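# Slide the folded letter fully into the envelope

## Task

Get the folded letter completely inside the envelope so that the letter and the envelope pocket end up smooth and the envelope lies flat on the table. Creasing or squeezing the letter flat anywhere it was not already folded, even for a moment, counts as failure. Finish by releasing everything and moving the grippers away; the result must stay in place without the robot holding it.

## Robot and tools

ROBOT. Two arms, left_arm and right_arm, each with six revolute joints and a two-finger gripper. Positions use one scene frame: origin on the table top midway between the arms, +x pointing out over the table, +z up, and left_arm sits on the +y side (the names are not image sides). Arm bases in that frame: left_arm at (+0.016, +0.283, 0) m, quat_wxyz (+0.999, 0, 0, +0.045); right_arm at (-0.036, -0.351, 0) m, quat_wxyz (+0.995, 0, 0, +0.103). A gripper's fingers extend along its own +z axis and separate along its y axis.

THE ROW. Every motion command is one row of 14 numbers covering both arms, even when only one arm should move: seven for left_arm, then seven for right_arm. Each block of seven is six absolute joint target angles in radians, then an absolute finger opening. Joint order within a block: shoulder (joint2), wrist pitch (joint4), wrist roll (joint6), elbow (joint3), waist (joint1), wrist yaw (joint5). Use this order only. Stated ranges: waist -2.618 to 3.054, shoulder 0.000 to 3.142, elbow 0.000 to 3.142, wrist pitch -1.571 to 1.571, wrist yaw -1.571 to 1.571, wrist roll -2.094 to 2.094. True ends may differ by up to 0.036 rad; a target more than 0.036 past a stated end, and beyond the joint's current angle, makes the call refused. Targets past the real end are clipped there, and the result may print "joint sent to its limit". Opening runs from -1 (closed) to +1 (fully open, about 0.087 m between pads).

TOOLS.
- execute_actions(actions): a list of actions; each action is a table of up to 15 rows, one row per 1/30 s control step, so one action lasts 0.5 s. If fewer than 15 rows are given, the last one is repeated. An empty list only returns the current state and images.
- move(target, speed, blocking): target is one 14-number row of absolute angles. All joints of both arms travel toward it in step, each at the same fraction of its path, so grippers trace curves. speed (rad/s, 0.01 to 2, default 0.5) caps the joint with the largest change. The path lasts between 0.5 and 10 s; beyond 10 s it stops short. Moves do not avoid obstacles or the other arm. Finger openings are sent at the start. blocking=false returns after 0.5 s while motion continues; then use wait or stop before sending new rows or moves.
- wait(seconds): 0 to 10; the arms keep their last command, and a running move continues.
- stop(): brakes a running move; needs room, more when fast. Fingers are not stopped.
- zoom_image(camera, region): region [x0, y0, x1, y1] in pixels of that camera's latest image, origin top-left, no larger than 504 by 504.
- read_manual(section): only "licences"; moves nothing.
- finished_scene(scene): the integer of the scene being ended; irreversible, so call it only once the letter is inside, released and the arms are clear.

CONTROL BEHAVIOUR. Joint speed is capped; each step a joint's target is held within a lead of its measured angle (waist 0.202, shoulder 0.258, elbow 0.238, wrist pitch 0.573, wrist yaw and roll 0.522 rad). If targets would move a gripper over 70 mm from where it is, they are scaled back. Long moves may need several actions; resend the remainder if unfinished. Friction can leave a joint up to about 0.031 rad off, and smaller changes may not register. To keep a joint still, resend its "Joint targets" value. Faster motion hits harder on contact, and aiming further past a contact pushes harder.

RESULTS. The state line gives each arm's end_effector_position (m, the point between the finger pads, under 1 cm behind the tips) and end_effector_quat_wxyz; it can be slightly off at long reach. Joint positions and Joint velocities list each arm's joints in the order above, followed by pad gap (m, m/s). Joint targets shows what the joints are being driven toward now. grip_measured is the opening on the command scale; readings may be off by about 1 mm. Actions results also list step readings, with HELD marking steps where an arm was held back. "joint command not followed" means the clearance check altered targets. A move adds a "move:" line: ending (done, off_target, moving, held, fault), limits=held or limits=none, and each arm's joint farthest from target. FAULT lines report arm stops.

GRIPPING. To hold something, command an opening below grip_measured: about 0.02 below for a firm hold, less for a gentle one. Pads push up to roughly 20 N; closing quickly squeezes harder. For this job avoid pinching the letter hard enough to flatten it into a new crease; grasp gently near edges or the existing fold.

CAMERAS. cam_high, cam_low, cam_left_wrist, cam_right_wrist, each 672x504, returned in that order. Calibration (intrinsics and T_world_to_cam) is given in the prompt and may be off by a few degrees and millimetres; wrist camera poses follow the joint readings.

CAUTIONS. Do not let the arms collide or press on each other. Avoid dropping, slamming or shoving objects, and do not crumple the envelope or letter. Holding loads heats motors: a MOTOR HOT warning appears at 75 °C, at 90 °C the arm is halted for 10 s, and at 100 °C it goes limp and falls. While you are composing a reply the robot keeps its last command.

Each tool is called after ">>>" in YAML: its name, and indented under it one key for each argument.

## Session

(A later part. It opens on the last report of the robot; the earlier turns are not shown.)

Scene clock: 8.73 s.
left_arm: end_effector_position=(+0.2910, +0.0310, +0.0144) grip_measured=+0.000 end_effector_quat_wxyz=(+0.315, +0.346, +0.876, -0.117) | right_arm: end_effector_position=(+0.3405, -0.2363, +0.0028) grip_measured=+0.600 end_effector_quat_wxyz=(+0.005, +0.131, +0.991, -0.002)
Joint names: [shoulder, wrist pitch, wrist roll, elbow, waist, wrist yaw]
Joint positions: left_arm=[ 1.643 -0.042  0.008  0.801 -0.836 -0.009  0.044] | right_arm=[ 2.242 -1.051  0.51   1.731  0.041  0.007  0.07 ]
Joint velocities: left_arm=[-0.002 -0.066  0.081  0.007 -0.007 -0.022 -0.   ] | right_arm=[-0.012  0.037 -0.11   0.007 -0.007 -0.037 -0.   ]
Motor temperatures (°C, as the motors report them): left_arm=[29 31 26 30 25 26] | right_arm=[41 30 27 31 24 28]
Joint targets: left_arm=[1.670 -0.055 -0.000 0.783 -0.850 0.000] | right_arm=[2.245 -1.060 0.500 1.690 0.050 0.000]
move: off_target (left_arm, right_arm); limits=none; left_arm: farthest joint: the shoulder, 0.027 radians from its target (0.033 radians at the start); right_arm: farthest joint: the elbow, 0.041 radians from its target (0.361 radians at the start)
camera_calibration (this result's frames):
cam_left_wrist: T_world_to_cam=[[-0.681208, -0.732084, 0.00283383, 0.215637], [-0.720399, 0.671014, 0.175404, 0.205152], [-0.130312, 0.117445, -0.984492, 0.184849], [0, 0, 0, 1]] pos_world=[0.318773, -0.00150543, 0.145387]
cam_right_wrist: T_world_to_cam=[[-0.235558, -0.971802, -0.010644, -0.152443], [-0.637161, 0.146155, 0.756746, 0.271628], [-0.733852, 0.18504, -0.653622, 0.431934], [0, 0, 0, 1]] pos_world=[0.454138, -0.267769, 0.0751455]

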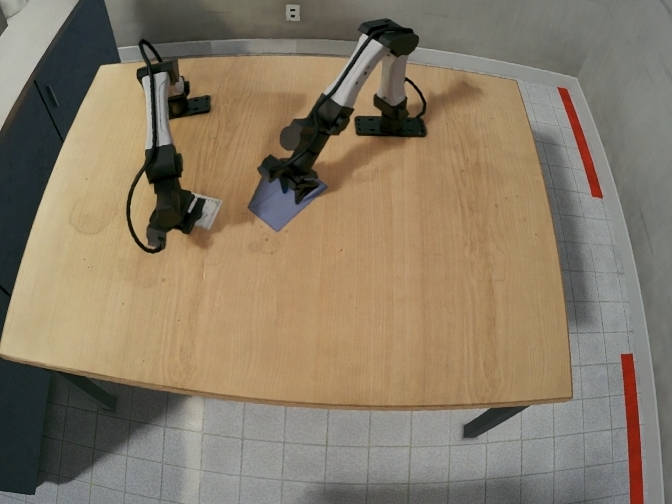

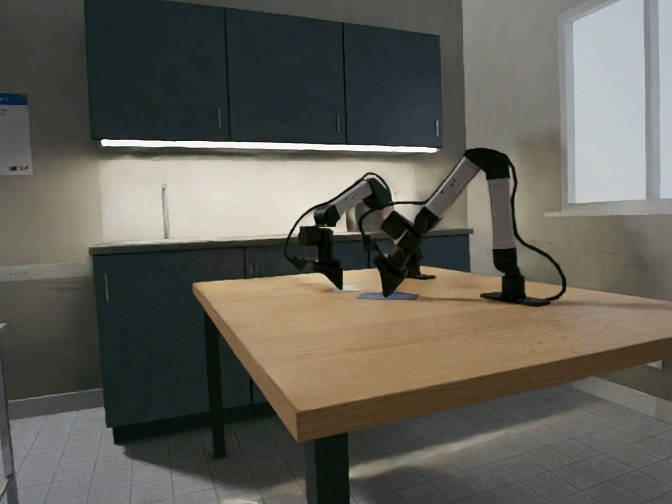

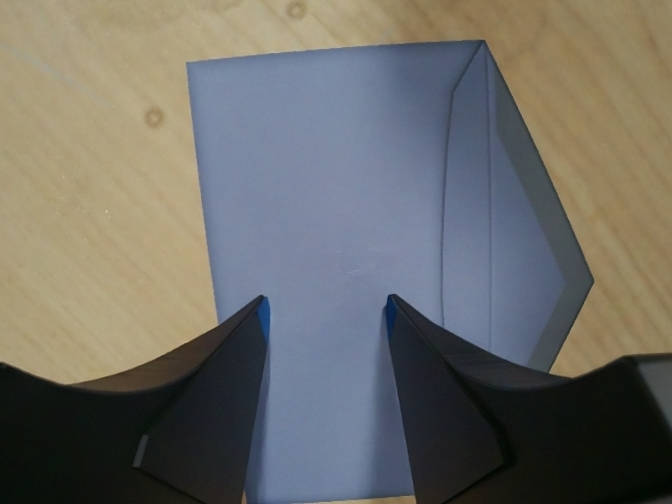

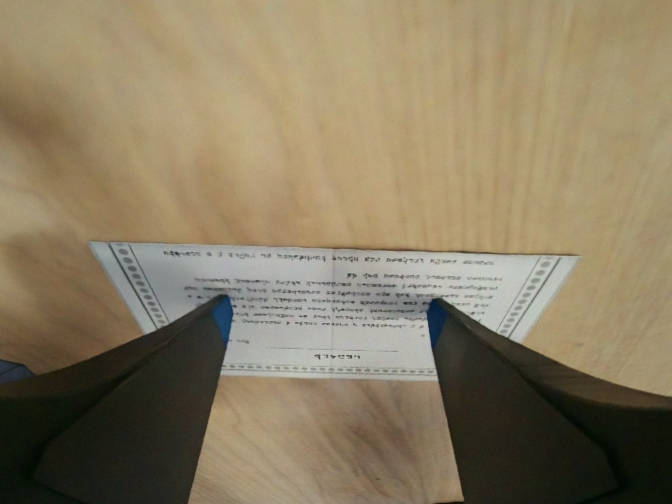

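>>> move:
  target: [1.4,-0.055,0,0.783,-0.85,0,0,2.05,-0.956,-0.03,1.39,0.2,0,0.6]
  speed: 0.25

>>> move:
  target: [1.2,-0.07,0,0.56,-0.4,0,-1,2.05,-0.956,-0.03,1.39,0.65,0,0.6]
  speed: 0.25

>>> move:
  target: [1.2,-0.07,0,0.56,-0.4,0,-1,1.9,-0.956,0,1.39,0.65,0,0.6]

>>> move:
  target: [1.2,-0.07,0,0.56,-0.7,0,-1,1.38,0.325,0,0.45,0.65,0,0.6]
  speed: 0.8

>>> move:
  target: [1.33,-0.07,0,0.56,-1.0,0,-1,1.44,0.325,0,0.45,0.65,0,0.6]
  speed: 0.2

Scene clock: 11.70 s.
left_arm: end_effector_position=(+0.3000, +0.0222, +0.0952) grip_measured=+0.000 end_effector_quat_wxyz=(+0.410, +0.330, +0.836, -0.155) | right_arm: end_effector_position=(+0.2718, -0.2258, +0.0029) grip_measured=+0.600 end_effector_quat_wxyz=(-0.004, -0.205, +0.979, -0.006)
Joint names: [shoulder, wrist pitch, wrist roll, elbow, waist, wrist yaw]
Joint positions: left_arm=[ 1.417 -0.046  0.008  0.801 -0.836 -0.007  0.044] | right_arm=[ 2.054 -0.953 -0.018  1.426  0.188  0.011  0.07 ]
Joint velocities: left_arm=[ 0.007 -0.081  0.022  0.007 -0.017  0.007  0.   ] | right_arm=[-0.012 -0.051  0.007 -0.007 -0.017 -0.022  0.001]
Motor temperatures (°C, as the motors report them): left_arm=[29 32 26 30 25 26] | right_arm=[42 30 27 31 24 28]
Joint targets: left_arm=[1.400 -0.055 0.000 0.783 -0.850 0.000] | right_arm=[2.050 -0.956 -0.030 1.390 0.200 0.000]
move: off_target (right_arm); limits=none; left_arm: farthest joint: the elbow, 0.018 radians from its target (0.018 radians at the start); right_arm: farthest joint: the elbow, 0.036 radians from its target (0.341 radians at the start)
camera_calibration (this result's frames):
cam_left_wrist: T_world_to_cam=[[-0.682928, -0.730478, 0.00350152, 0.215461], [-0.729828, 0.682102, -0.0456911, 0.226947], [0.0309879, -0.0337592, -0.998949, 0.222978], [0, 0, 0, 1]] pos_world=[0.305867, 0.0101158, 0.232359]
cam_right_wrist: T_world_to_cam=[[0.423483, -0.905902, -0.00220033, -0.322726], [-0.576949, -0.271578, 0.770309, 0.115453], [-0.698421, -0.324943, -0.637667, 0.25484], [0, 0, 0, 1]] pos_world=[0.381265, -0.178196, 0.0728589]

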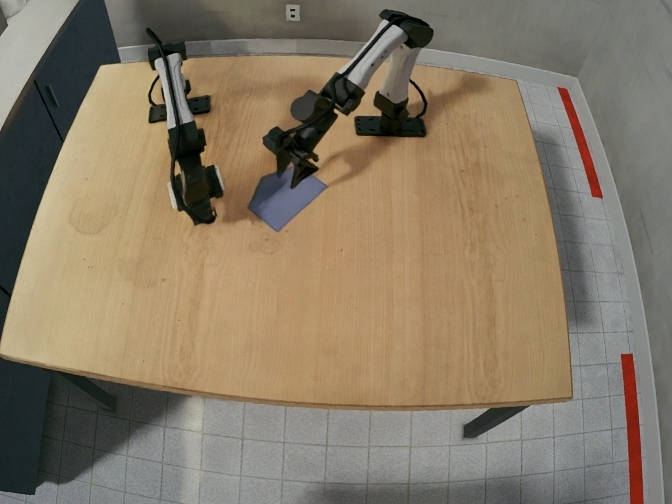

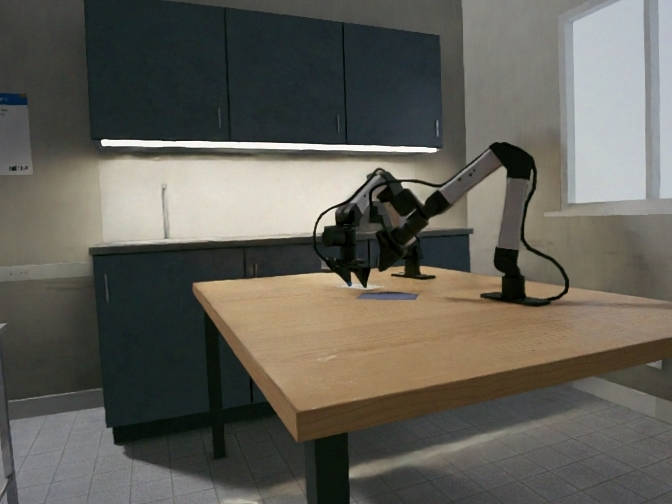

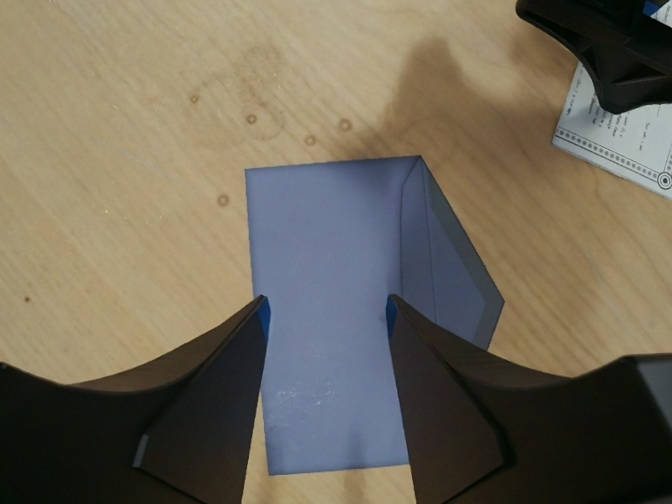

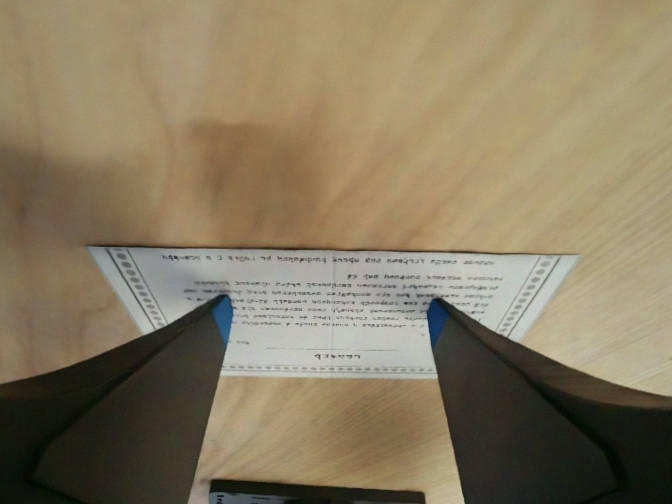

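Scene clock: 13.90 s.
left_arm: end_effector_position=(+0.3249, +0.1814, +0.0704) grip_measured=-1.000 end_effector_quat_wxyz=(+0.416, +0.147, +0.895, -0.063) | right_arm: end_effector_position=(+0.1865, -0.1069, +0.0033) grip_measured=+0.600 end_effector_quat_wxyz=(-0.004, -0.423, +0.906, -0.012)
Joint names: [shoulder, wrist pitch, wrist roll, elbow, waist, wrist yaw]
Joint positions: left_arm=[ 1.219 -0.063  0.008  0.579 -0.41  -0.005  0.   ] | right_arm=[ 2.054 -0.961 -0.029  1.426  0.639  0.019  0.07 ]
Joint velocities: left_arm=[ 0.007 -0.007 -0.11   0.002 -0.017 -0.007  0.   ] | right_arm=[ 0.002 -0.037  0.007  0.012 -0.002 -0.037  0.   ]
Motor temperatures (°C, as the motors report them): left_arm=[29 32 26 31 25 26] | right_arm=[42 30 27 31 24 28]
Joint targets: left_arm=[1.200 -0.070 -0.000 0.560 -0.400 -0.000] | right_arm=[2.050 -0.956 -0.030 1.390 0.650 -0.000]
move: off_target (right_arm); limits=none; left_arm: farthest joint: the shoulder, 0.019 radians from its target (0.217 radians at the start); right_arm: farthest joint: the elbow, 0.036 radians from its target (0.036 radians at the start)
camera_calibration (this result's frames):
cam_left_wrist: T_world_to_cam=[[-0.320754, -0.947151, 0.00473918, 0.270484], [-0.94715, 0.32072, -0.00680496, 0.268865], [0.00492537, -0.00667143, -0.999966, 0.206364], [0, 0, 0, 1]] pos_world=[0.340397, 0.171336, 0.206905]
cam_right_wrist: T_world_to_cam=[[0.782691, -0.622388, 0.00526254, -0.215577], [-0.395972, -0.4914, 0.775714, 0.0409894], [-0.480209, -0.609229, -0.631062, 0.163087], [0, 0, 0, 1]] pos_world=[0.263277, -0.0146734, 0.0722562]

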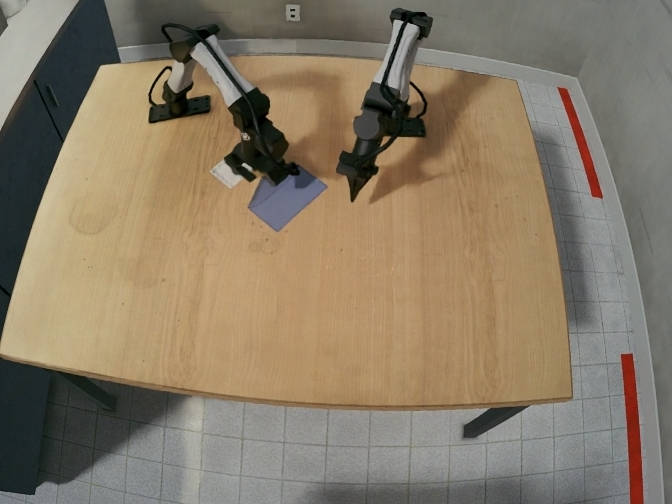

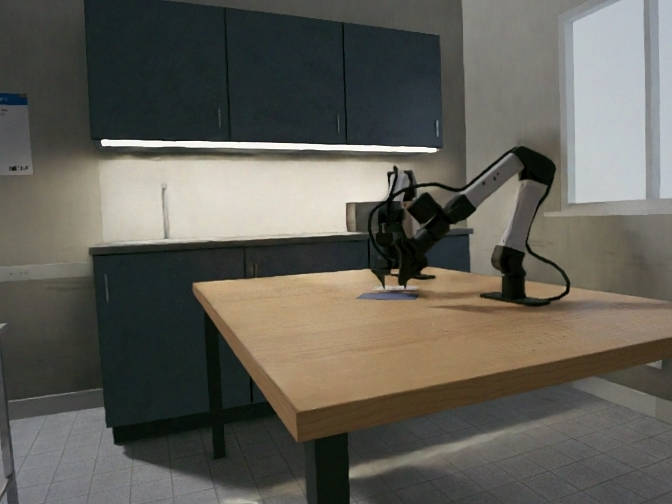

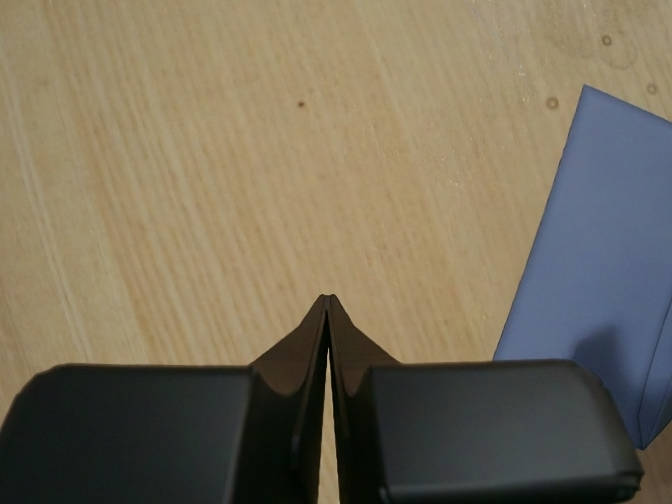

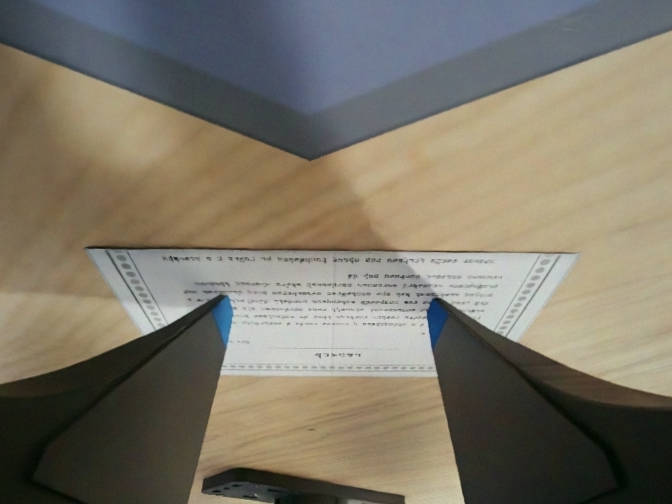

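Scene clock: 14.87 s.
left_arm: end_effector_position=(+0.3249, +0.1814, +0.0704) grip_measured=-1.000 end_effector_quat_wxyz=(+0.416, +0.147, +0.895, -0.063) | right_arm: end_effector_position=(+0.1895, -0.1008, +0.0431) grip_measured=+0.600 end_effector_quat_wxyz=(+0.050, -0.414, +0.909, +0.015)
Joint names: [shoulder, wrist pitch, wrist roll, elbow, waist, wrist yaw]
Joint positions: left_arm=[ 1.219 -0.063  0.008  0.579 -0.41  -0.005  0.   ] | right_arm=[ 1.915 -0.96  -0.009  1.408  0.639  0.014  0.07 ]
Joint velocities: left_arm=[-0.017 -0.007  0.007 -0.002 -0.002  0.022  0.   ] | right_arm=[ 0.012 -0.007 -0.095 -0.007 -0.007 -0.051  0.   ]
Motor temperatures (°C, as the motors report them): left_arm=[29 32 26 31 25 26] | right_arm=[42 30 27 31 24 28]
Joint targets: left_arm=[1.200 -0.070 0.000 0.560 -0.400 -0.000] | right_arm=[1.900 -0.956 0.000 1.390 0.650 0.000]
move: done; limits=none; left_arm: farthest joint: the shoulder, 0.019 radians from its target (0.019 radians at the start); right_arm: farthest joint: the elbow, 0.018 radians from its target (0.036 radians at the start)
camera_calibration (this result's frames):
cam_left_wrist: T_world_to_cam=[[-0.320754, -0.947151, 0.00473918, 0.270484], [-0.94715, 0.32072, -0.00680496, 0.268865], [0.00492537, -0.00667143, -0.999966, 0.206364], [0, 0, 0, 1]] pos_world=[0.340397, 0.171336, 0.206905]
cam_right_wrist: T_world_to_cam=[[0.770198, -0.637789, 0.00440485, -0.21354], [-0.461966, -0.553084, 0.693315, 0.0241752], [-0.439753, -0.536025, -0.720621, 0.196891], [0, 0, 0, 1]] pos_world=[0.26222, -0.0172844, 0.126063]

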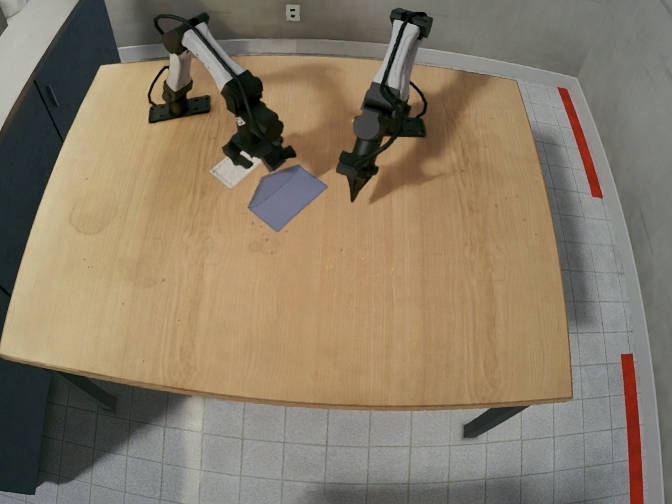

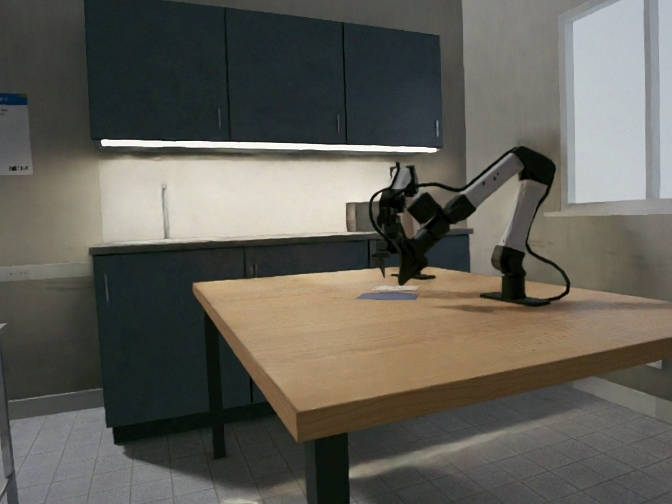

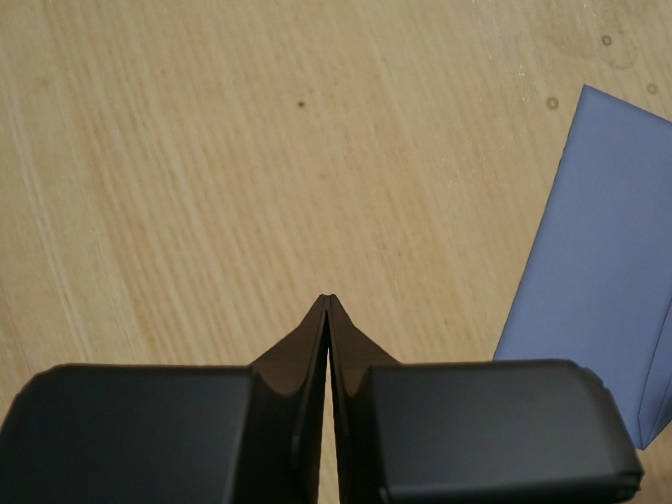

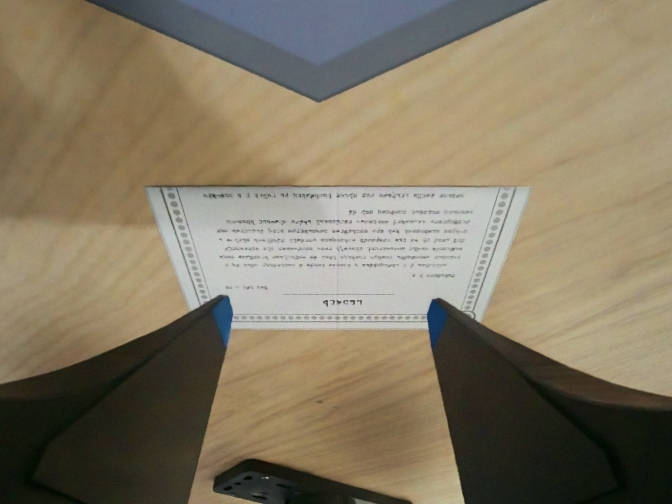

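Scene clock: 17.37 s.
left_arm: end_effector_position=(+0.2849, +0.1000, +0.0704) grip_measured=-1.000 end_effector_quat_wxyz=(+0.403, +0.271, +0.866, -0.121) | right_arm: end_effector_position=(+0.1964, -0.0930, +0.0316) grip_measured=+0.600 end_effector_quat_wxyz=(+0.418, -0.366, +0.812, +0.179)
Joint names: [shoulder, wrist pitch, wrist roll, elbow, waist, wrist yaw]
Joint positions: left_arm=[ 1.219 -0.063  0.008  0.579 -0.69  -0.005  0.   ] | right_arm=[ 1.404  0.31  -0.009  0.466  0.639  0.013  0.07 ]
Joint velocities: left_arm=[ 0.017 -0.037 -0.007 -0.002 -0.012 -0.051  0.   ] | right_arm=[ 0.012  0.037 -0.037 -0.017  0.022  0.051 -0.   ]
Motor temperatures (°C, as the motors report them): left_arm=[29 33 26 31 25 26] | right_arm=[43 30 27 31 24 28]
Joint targets: left_arm=[1.200 -0.070 0.000 0.560 -0.700 0.000] | right_arm=[1.380 0.325 -0.000 0.450 0.650 -0.000]
move: off_target (right_arm); limits=none; left_arm: farthest joint: the shoulder, 0.019 radians from its target (0.019 radians at the start); right_arm: farthest joint: the shoulder, 0.024 radians from its target (0.535 radians at the start)
camera_calibration (this result's frames):
cam_left_wrist: T_world_to_cam=[[-0.570254, -0.821453, 0.00498546, 0.238986], [-0.821464, 0.57022, -0.00680644, 0.196322], [0.00274836, -0.00797678, -0.999964, 0.206769], [0, 0, 0, 1]] pos_world=[0.296986, 0.0860183, 0.206906]
cam_right_wrist: T_world_to_cam=[[0.760785, -0.648407, 0.0278354, -0.213652], [-0.645335, -0.760342, -0.0736336, 0.0805514], [0.0689089, 0.0380562, -0.996897, 0.158076], [0, 0, 0, 1]] pos_world=[0.203633, -0.0833027, 0.169463]

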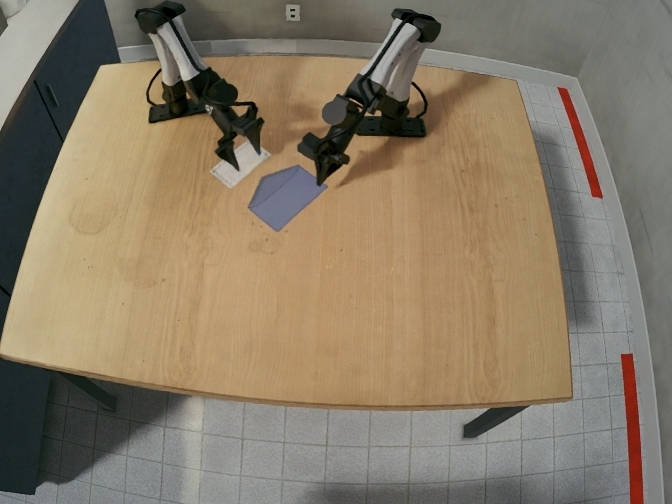

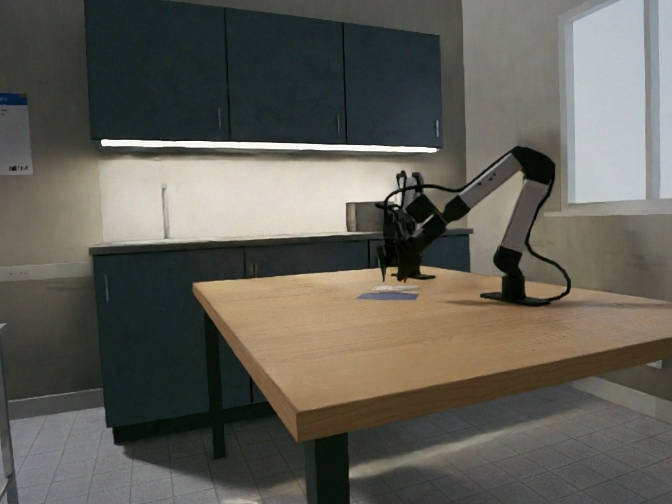

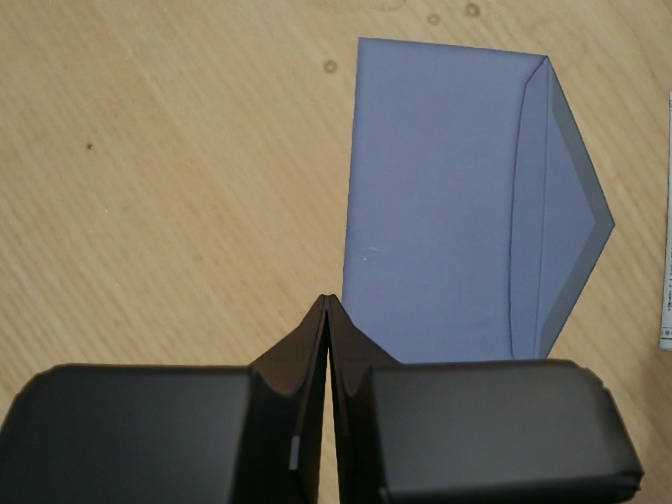

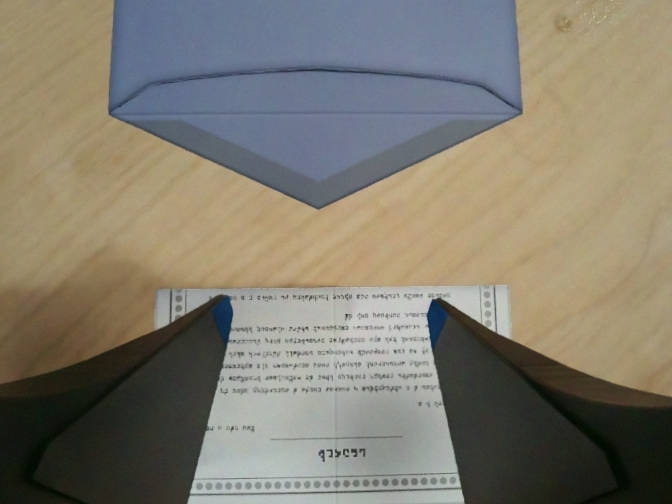

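Scene clock: 19.23 s.
left_arm: end_effector_position=(+0.2154, +0.0329, +0.0413) grip_measured=-1.000 end_effector_quat_wxyz=(+0.341, +0.406, +0.833, -0.161) | right_arm: end_effector_position=(+0.1957, -0.0937, +0.0268) grip_measured=+0.600 end_effector_quat_wxyz=(+0.412, -0.368, +0.815, +0.177)
Joint names: [shoulder, wrist pitch, wrist roll, elbow, waist, wrist yaw]
Joint positions: left_arm=[ 1.315 -0.063  0.008  0.579 -0.99  -0.005  0.   ] | right_arm=[ 1.42   0.313 -0.009  0.466  0.639  0.013  0.07 ]
Joint velocities: left_arm=[-0.012  0.022  0.037  0.017  0.007  0.051  0.   ] | right_arm=[ 0.002 -0.007 -0.037  0.002  0.002  0.007  0.001]
Motor temperatures (°C, as the motors report them): left_arm=[29 33 26 31 25 26] | right_arm=[42 31 27 31 24 28]
Joint targets: left_arm=[1.330 -0.070 -0.000 0.560 -1.000 -0.000] | right_arm=[1.440 0.325 0.000 0.450 0.650 0.000]
move: done; limits=none; left_arm: farthest joint: the elbow, 0.019 radians from its target (0.019 radians at the start); right_arm: farthest joint: the shoulder, 0.020 radians from its target (0.036 radians at the start)
camera_calibration (this result's frames):
cam_left_wrist: T_world_to_cam=[[-0.787525, -0.616255, 0.00582882, 0.18442], [-0.613399, 0.784719, 0.0892031, 0.121368], [-0.0595458, 0.0666743, -0.995996, 0.188143], [0, 0, 0, 1]] pos_world=[0.230886, 0.00586543, 0.175488]
cam_right_wrist: T_world_to_cam=[[0.760896, -0.648301, 0.0272589, -0.21348], [-0.646131, -0.760869, -0.059946, 0.0790033], [0.0596036, 0.0279998, -0.997829, 0.154236], [0, 0, 0, 1]] pos_world=[0.20429, -0.0826068, 0.164456]

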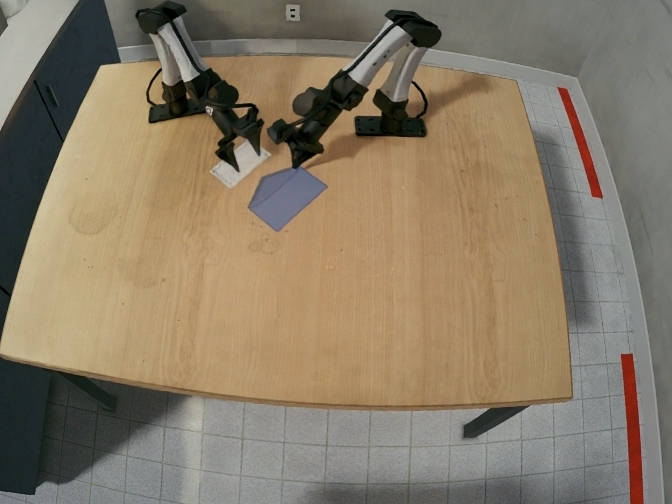

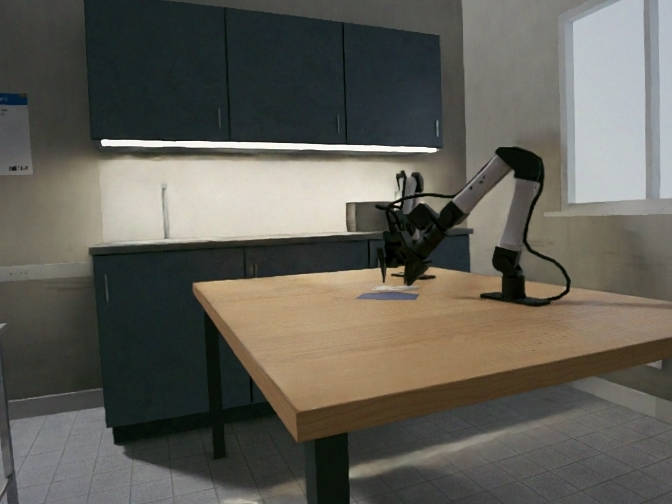

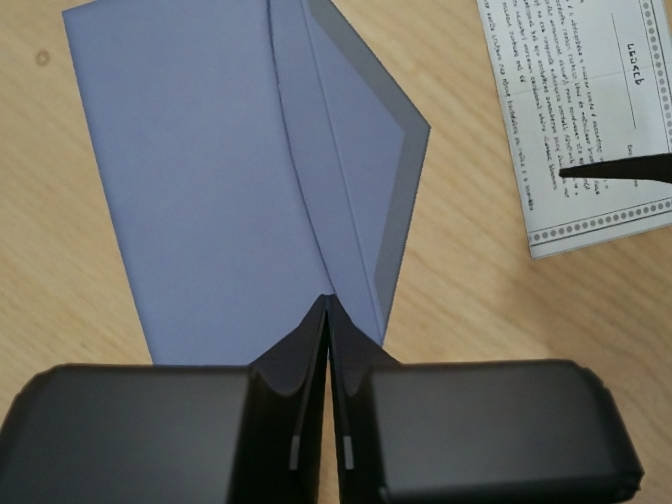

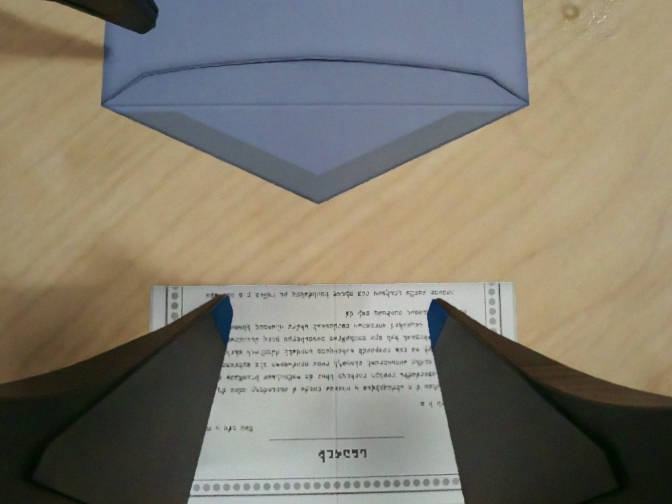

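>>> move:
  target: [1.55,-0.055,0,0.8,-0.74,0,-1,1.44,0.29,0,0.45,0.65,0,0.6]
  speed: 0.4

>>> move:
  target: [1.675,-0.055,0,0.8,-0.74,0,-1,1.515,0.29,0,0.45,0.65,0,0.6]
  speed: 0.1

>>> move:
  target: [1.675,-0.055,0,0.8,-0.74,0,-1,1.70,0.29,0,0.66,0.68,0,0.6]
  speed: 0.05

Scene clock: 20.40 s.
left_arm: end_effector_position=(+0.3085, +0.0578, +0.0406) grip_measured=-1.000 end_effector_quat_wxyz=(+0.346, +0.304, +0.880, -0.115) | right_arm: end_effector_position=(+0.1936, -0.0961, +0.0238) grip_measured=+0.600 end_effector_quat_wxyz=(+0.405, -0.369, +0.818, +0.174)
Joint names: [shoulder, wrist pitch, wrist roll, elbow, waist, wrist yaw]
Joint positions: left_arm=[ 1.536 -0.063  0.008  0.776 -0.747 -0.003  0.   ] | right_arm=[ 1.42   0.295 -0.009  0.466  0.639  0.013  0.07 ]
Joint velocities: left_arm=[ 0.032  0.066 -0.022 -0.007 -0.002  0.022  0.   ] | right_arm=[ 0.012 -0.022 -0.066 -0.002  0.012 -0.037  0.001]
Motor temperatures (°C, as the motors report them): left_arm=[29 33 26 31 25 26] | right_arm=[42 31 27 31 24 28]
Joint targets: left_arm=[1.550 -0.055 0.000 0.800 -0.740 0.000] | right_arm=[1.440 0.290 -0.000 0.450 0.650 -0.000]
move: off_target (left_arm); limits=none; left_arm: farthest joint: the elbow, 0.024 radians from its target (0.221 radians at the start); right_arm: farthest joint: the shoulder, 0.020 radians from its target (0.020 radians at the start)
camera_calibration (this result's frames):
cam_left_wrist: T_world_to_cam=[[-0.6168, -0.787088, 0.00709802, 0.230259], [-0.781418, 0.613391, 0.11462, 0.219707], [-0.0945697, 0.0651509, -0.993384, 0.20209], [0, 0, 0, 1]] pos_world=[0.332819, 0.0333016, 0.173936]
cam_right_wrist: T_world_to_cam=[[0.761204, -0.647953, 0.0269168, -0.213355], [-0.646716, -0.761529, -0.0428064, 0.0753126], [0.0482345, 0.0151769, -0.998721, 0.152447], [0, 0, 0, 1]] pos_world=[0.203759, -0.0832049, 0.161218]

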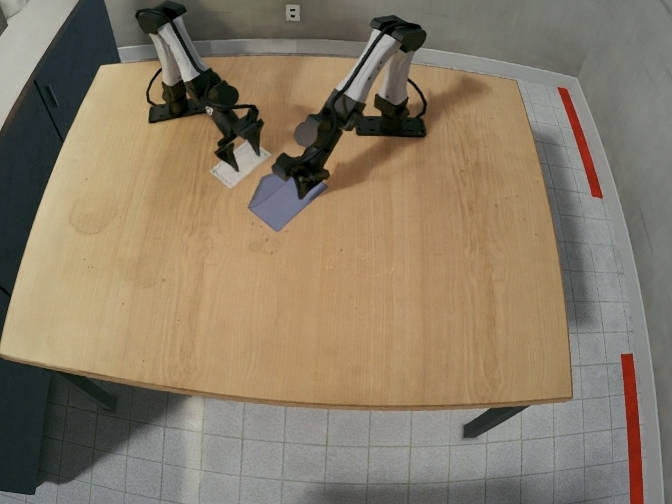

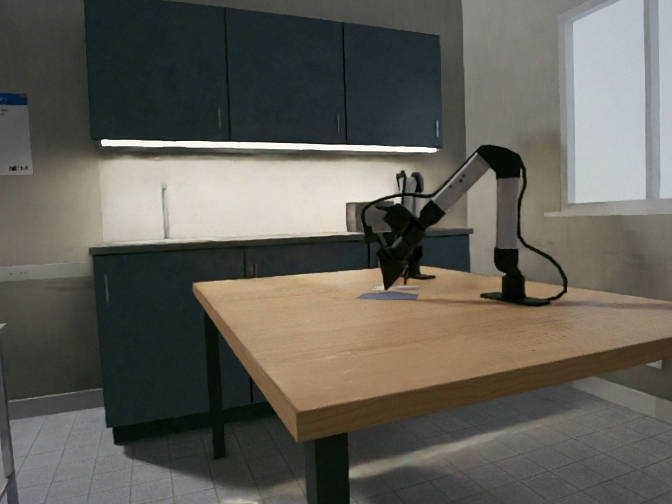

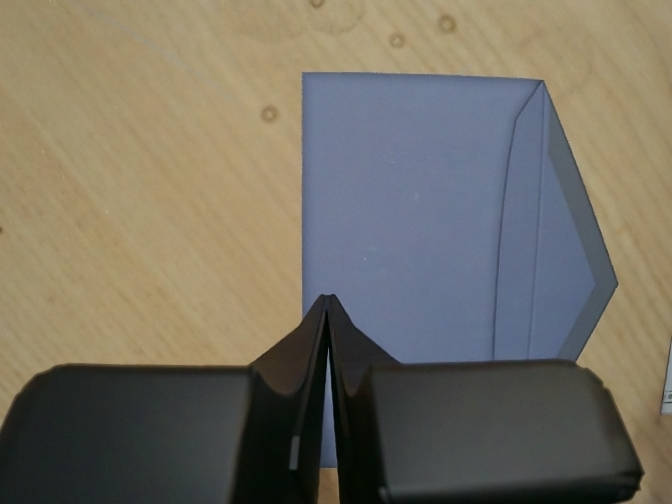

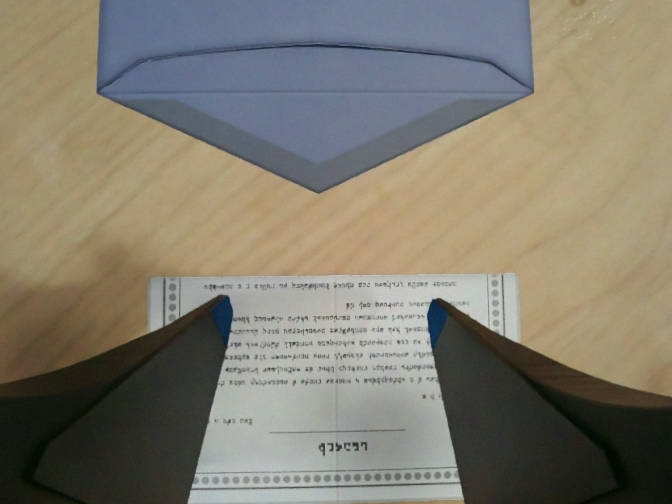

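Scene clock: 22.13 s.
left_arm: end_effector_position=(+0.3083, +0.0580, +0.0138) grip_measured=-1.000 end_effector_quat_wxyz=(+0.316, +0.308, +0.891, -0.105) | right_arm: end_effector_position=(+0.1904, -0.0990, +0.0058) grip_measured=+0.600 end_effector_quat_wxyz=(+0.383, -0.373, +0.829, +0.165)
Joint names: [shoulder, wrist pitch, wrist roll, elbow, waist, wrist yaw]
Joint positions: left_arm=[ 1.633 -0.05   0.008  0.791 -0.747 -0.003  0.   ] | right_arm=[ 1.481  0.304 -0.005  0.466  0.639  0.011  0.07 ]
Joint velocities: left_arm=[-0.002 -0.081  0.007 -0.017 -0.012 -0.022  0.   ] | right_arm=[ 0.007 -0.037 -0.007  0.002  0.002 -0.037 -0.   ]
Motor temperatures (°C, as the motors report them): left_arm=[29 33 26 31 25 26] | right_arm=[42 32 27 31 24 28]
Joint targets: left_arm=[1.675 -0.055 -0.000 0.800 -0.740 -0.000] | right_arm=[1.515 0.290 -0.000 0.450 0.650 -0.000]
move: off_target (left_arm, right_arm); limits=none; left_arm: farthest joint: the shoulder, 0.042 radians from its target (0.139 radians at the start); right_arm: farthest joint: the shoulder, 0.034 radians from its target (0.095 radians at the start)
camera_calibration (this result's frames):
cam_left_wrist: T_world_to_cam=[[-0.616402, -0.787396, 0.00754965, 0.230336], [-0.773343, 0.607151, 0.182507, 0.219444], [-0.148289, 0.106659, -0.983176, 0.189505], [0, 0, 0, 1]] pos_world=[0.339787, 0.0279173, 0.144527]
cam_right_wrist: T_world_to_cam=[[0.761668, -0.647594, 0.0219913, -0.21233], [-0.647875, -0.761695, 0.00892672, 0.0701451], [0.0109698, -0.0210468, -0.999718, 0.138186], [0, 0, 0, 1]] pos_world=[0.205654, -0.0811662, 0.142191]

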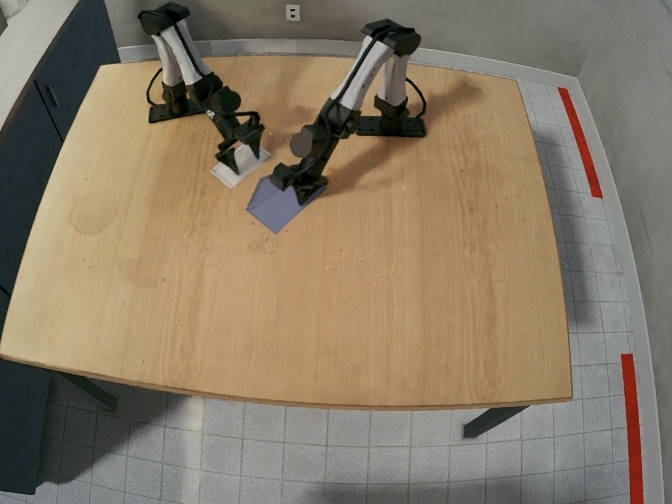

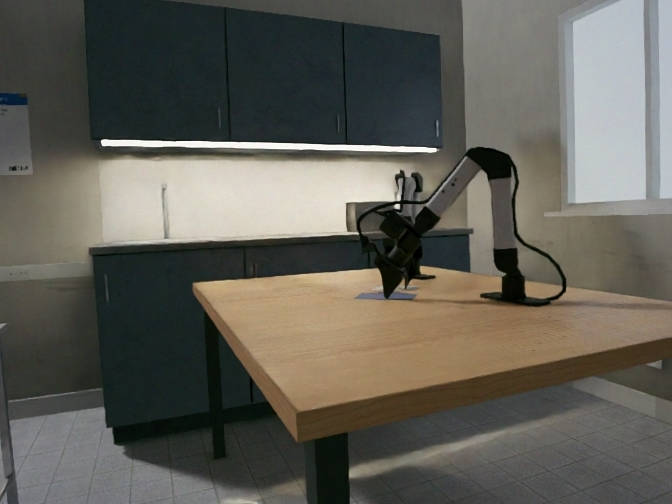

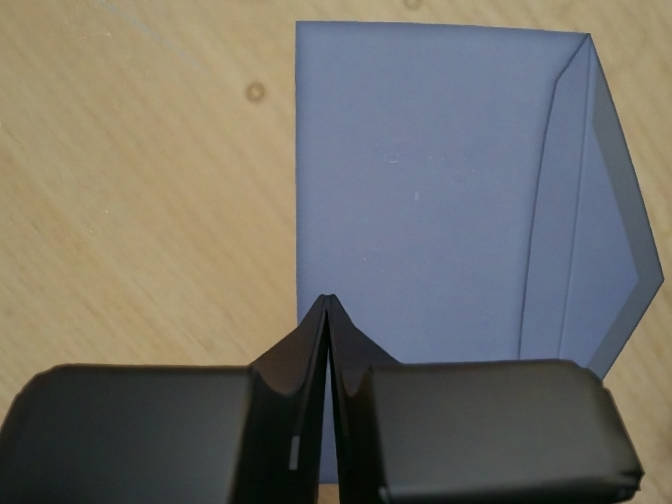

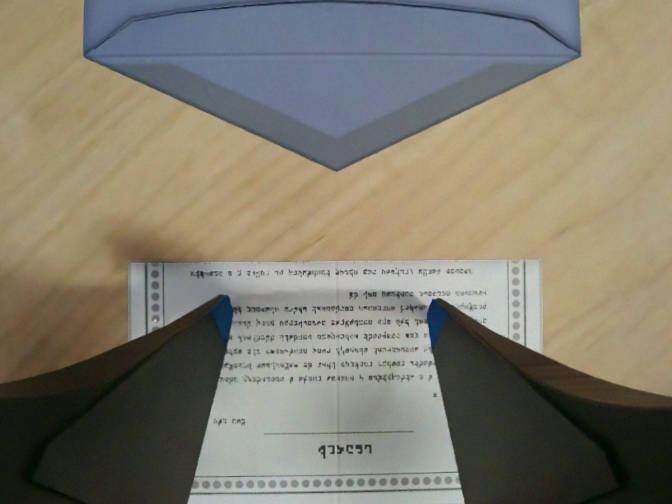

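Scene clock: 26.77 s.
left_arm: end_effector_position=(+0.3083, +0.0580, +0.0138) grip_measured=-1.000 end_effector_quat_wxyz=(+0.316, +0.308, +0.891, -0.105) | right_arm: end_effector_position=(+0.2135, -0.0554, +0.0054) grip_measured=+0.600 end_effector_quat_wxyz=(+0.380, -0.385, +0.823, +0.172)
Joint names: [shoulder, wrist pitch, wrist roll, elbow, waist, wrist yaw]
Joint positions: left_arm=[ 1.633 -0.05   0.008  0.791 -0.747 -0.003  0.   ] | right_arm=[ 1.664  0.307 -0.004  0.647  0.668  0.009  0.07 ]
Joint velocities: left_arm=[-0.002 -0.081 -0.051 -0.002 -0.007  0.022  0.   ] | right_arm=[-0.017  0.007 -0.007  0.027 -0.012 -0.037 -0.   ]
Motor temperatures (°C, as the motors report them): left_arm=[30 33 26 32 25 26] | right_arm=[41 32 27 32 24 28]
Joint targets: left_arm=[1.675 -0.055 -0.000 0.800 -0.740 0.000] | right_arm=[1.700 0.290 0.000 0.660 0.680 0.000]
move: off_target (left_arm, right_arm); limits=none; left_arm: farthest joint: the shoulder, 0.042 radians from its target (0.042 radians at the start); right_arm: farthest joint: the shoulder, 0.036 radians from its target (0.219 radians at the start)
camera_calibration (this result's frames):
cam_left_wrist: T_world_to_cam=[[-0.616402, -0.787396, 0.00754965, 0.230336], [-0.773343, 0.607151, 0.182507, 0.219444], [-0.148289, 0.106659, -0.983176, 0.189505], [0, 0, 0, 1]] pos_world=[0.339787, 0.0279173, 0.144527]
cam_right_wrist: T_world_to_cam=[[0.78062, -0.624706, 0.0193518, -0.204411], [-0.624929, -0.780636, 0.00847441, 0.112367], [0.0098127, -0.0187088, -0.999777, 0.138802], [0, 0, 0, 1]] pos_world=[0.228427, -0.0373821, 0.141774]

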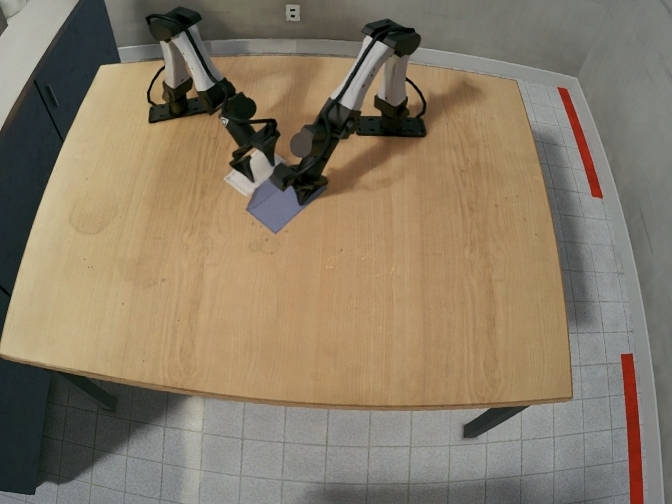

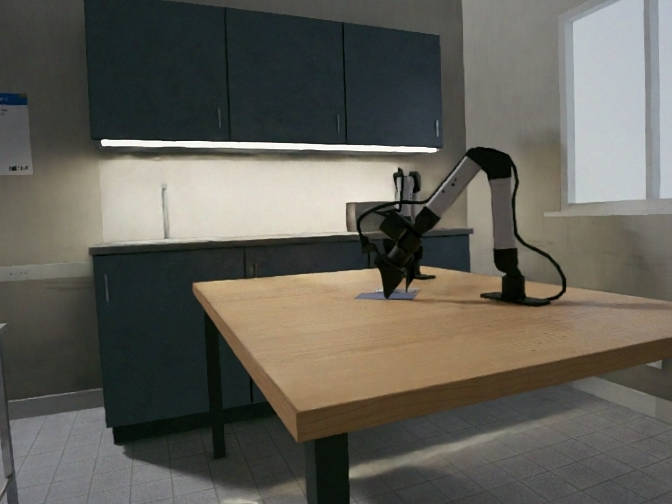

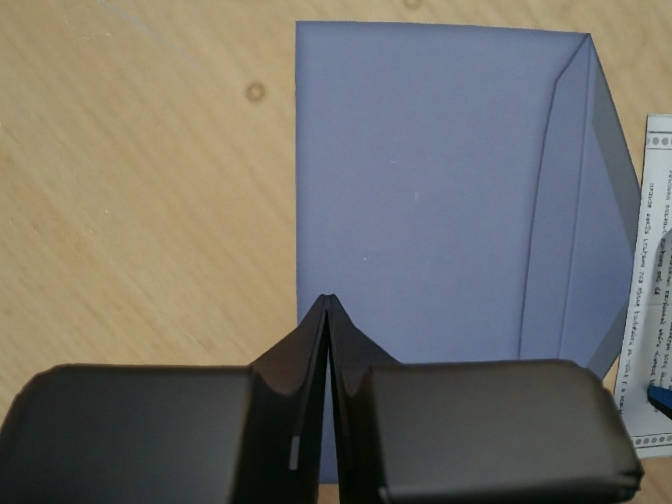

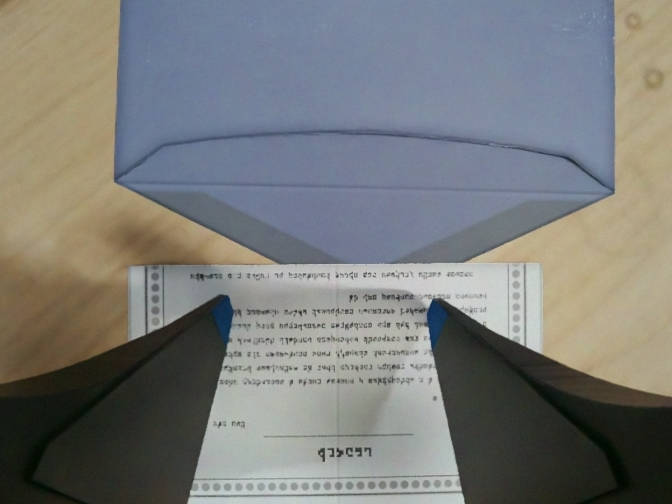

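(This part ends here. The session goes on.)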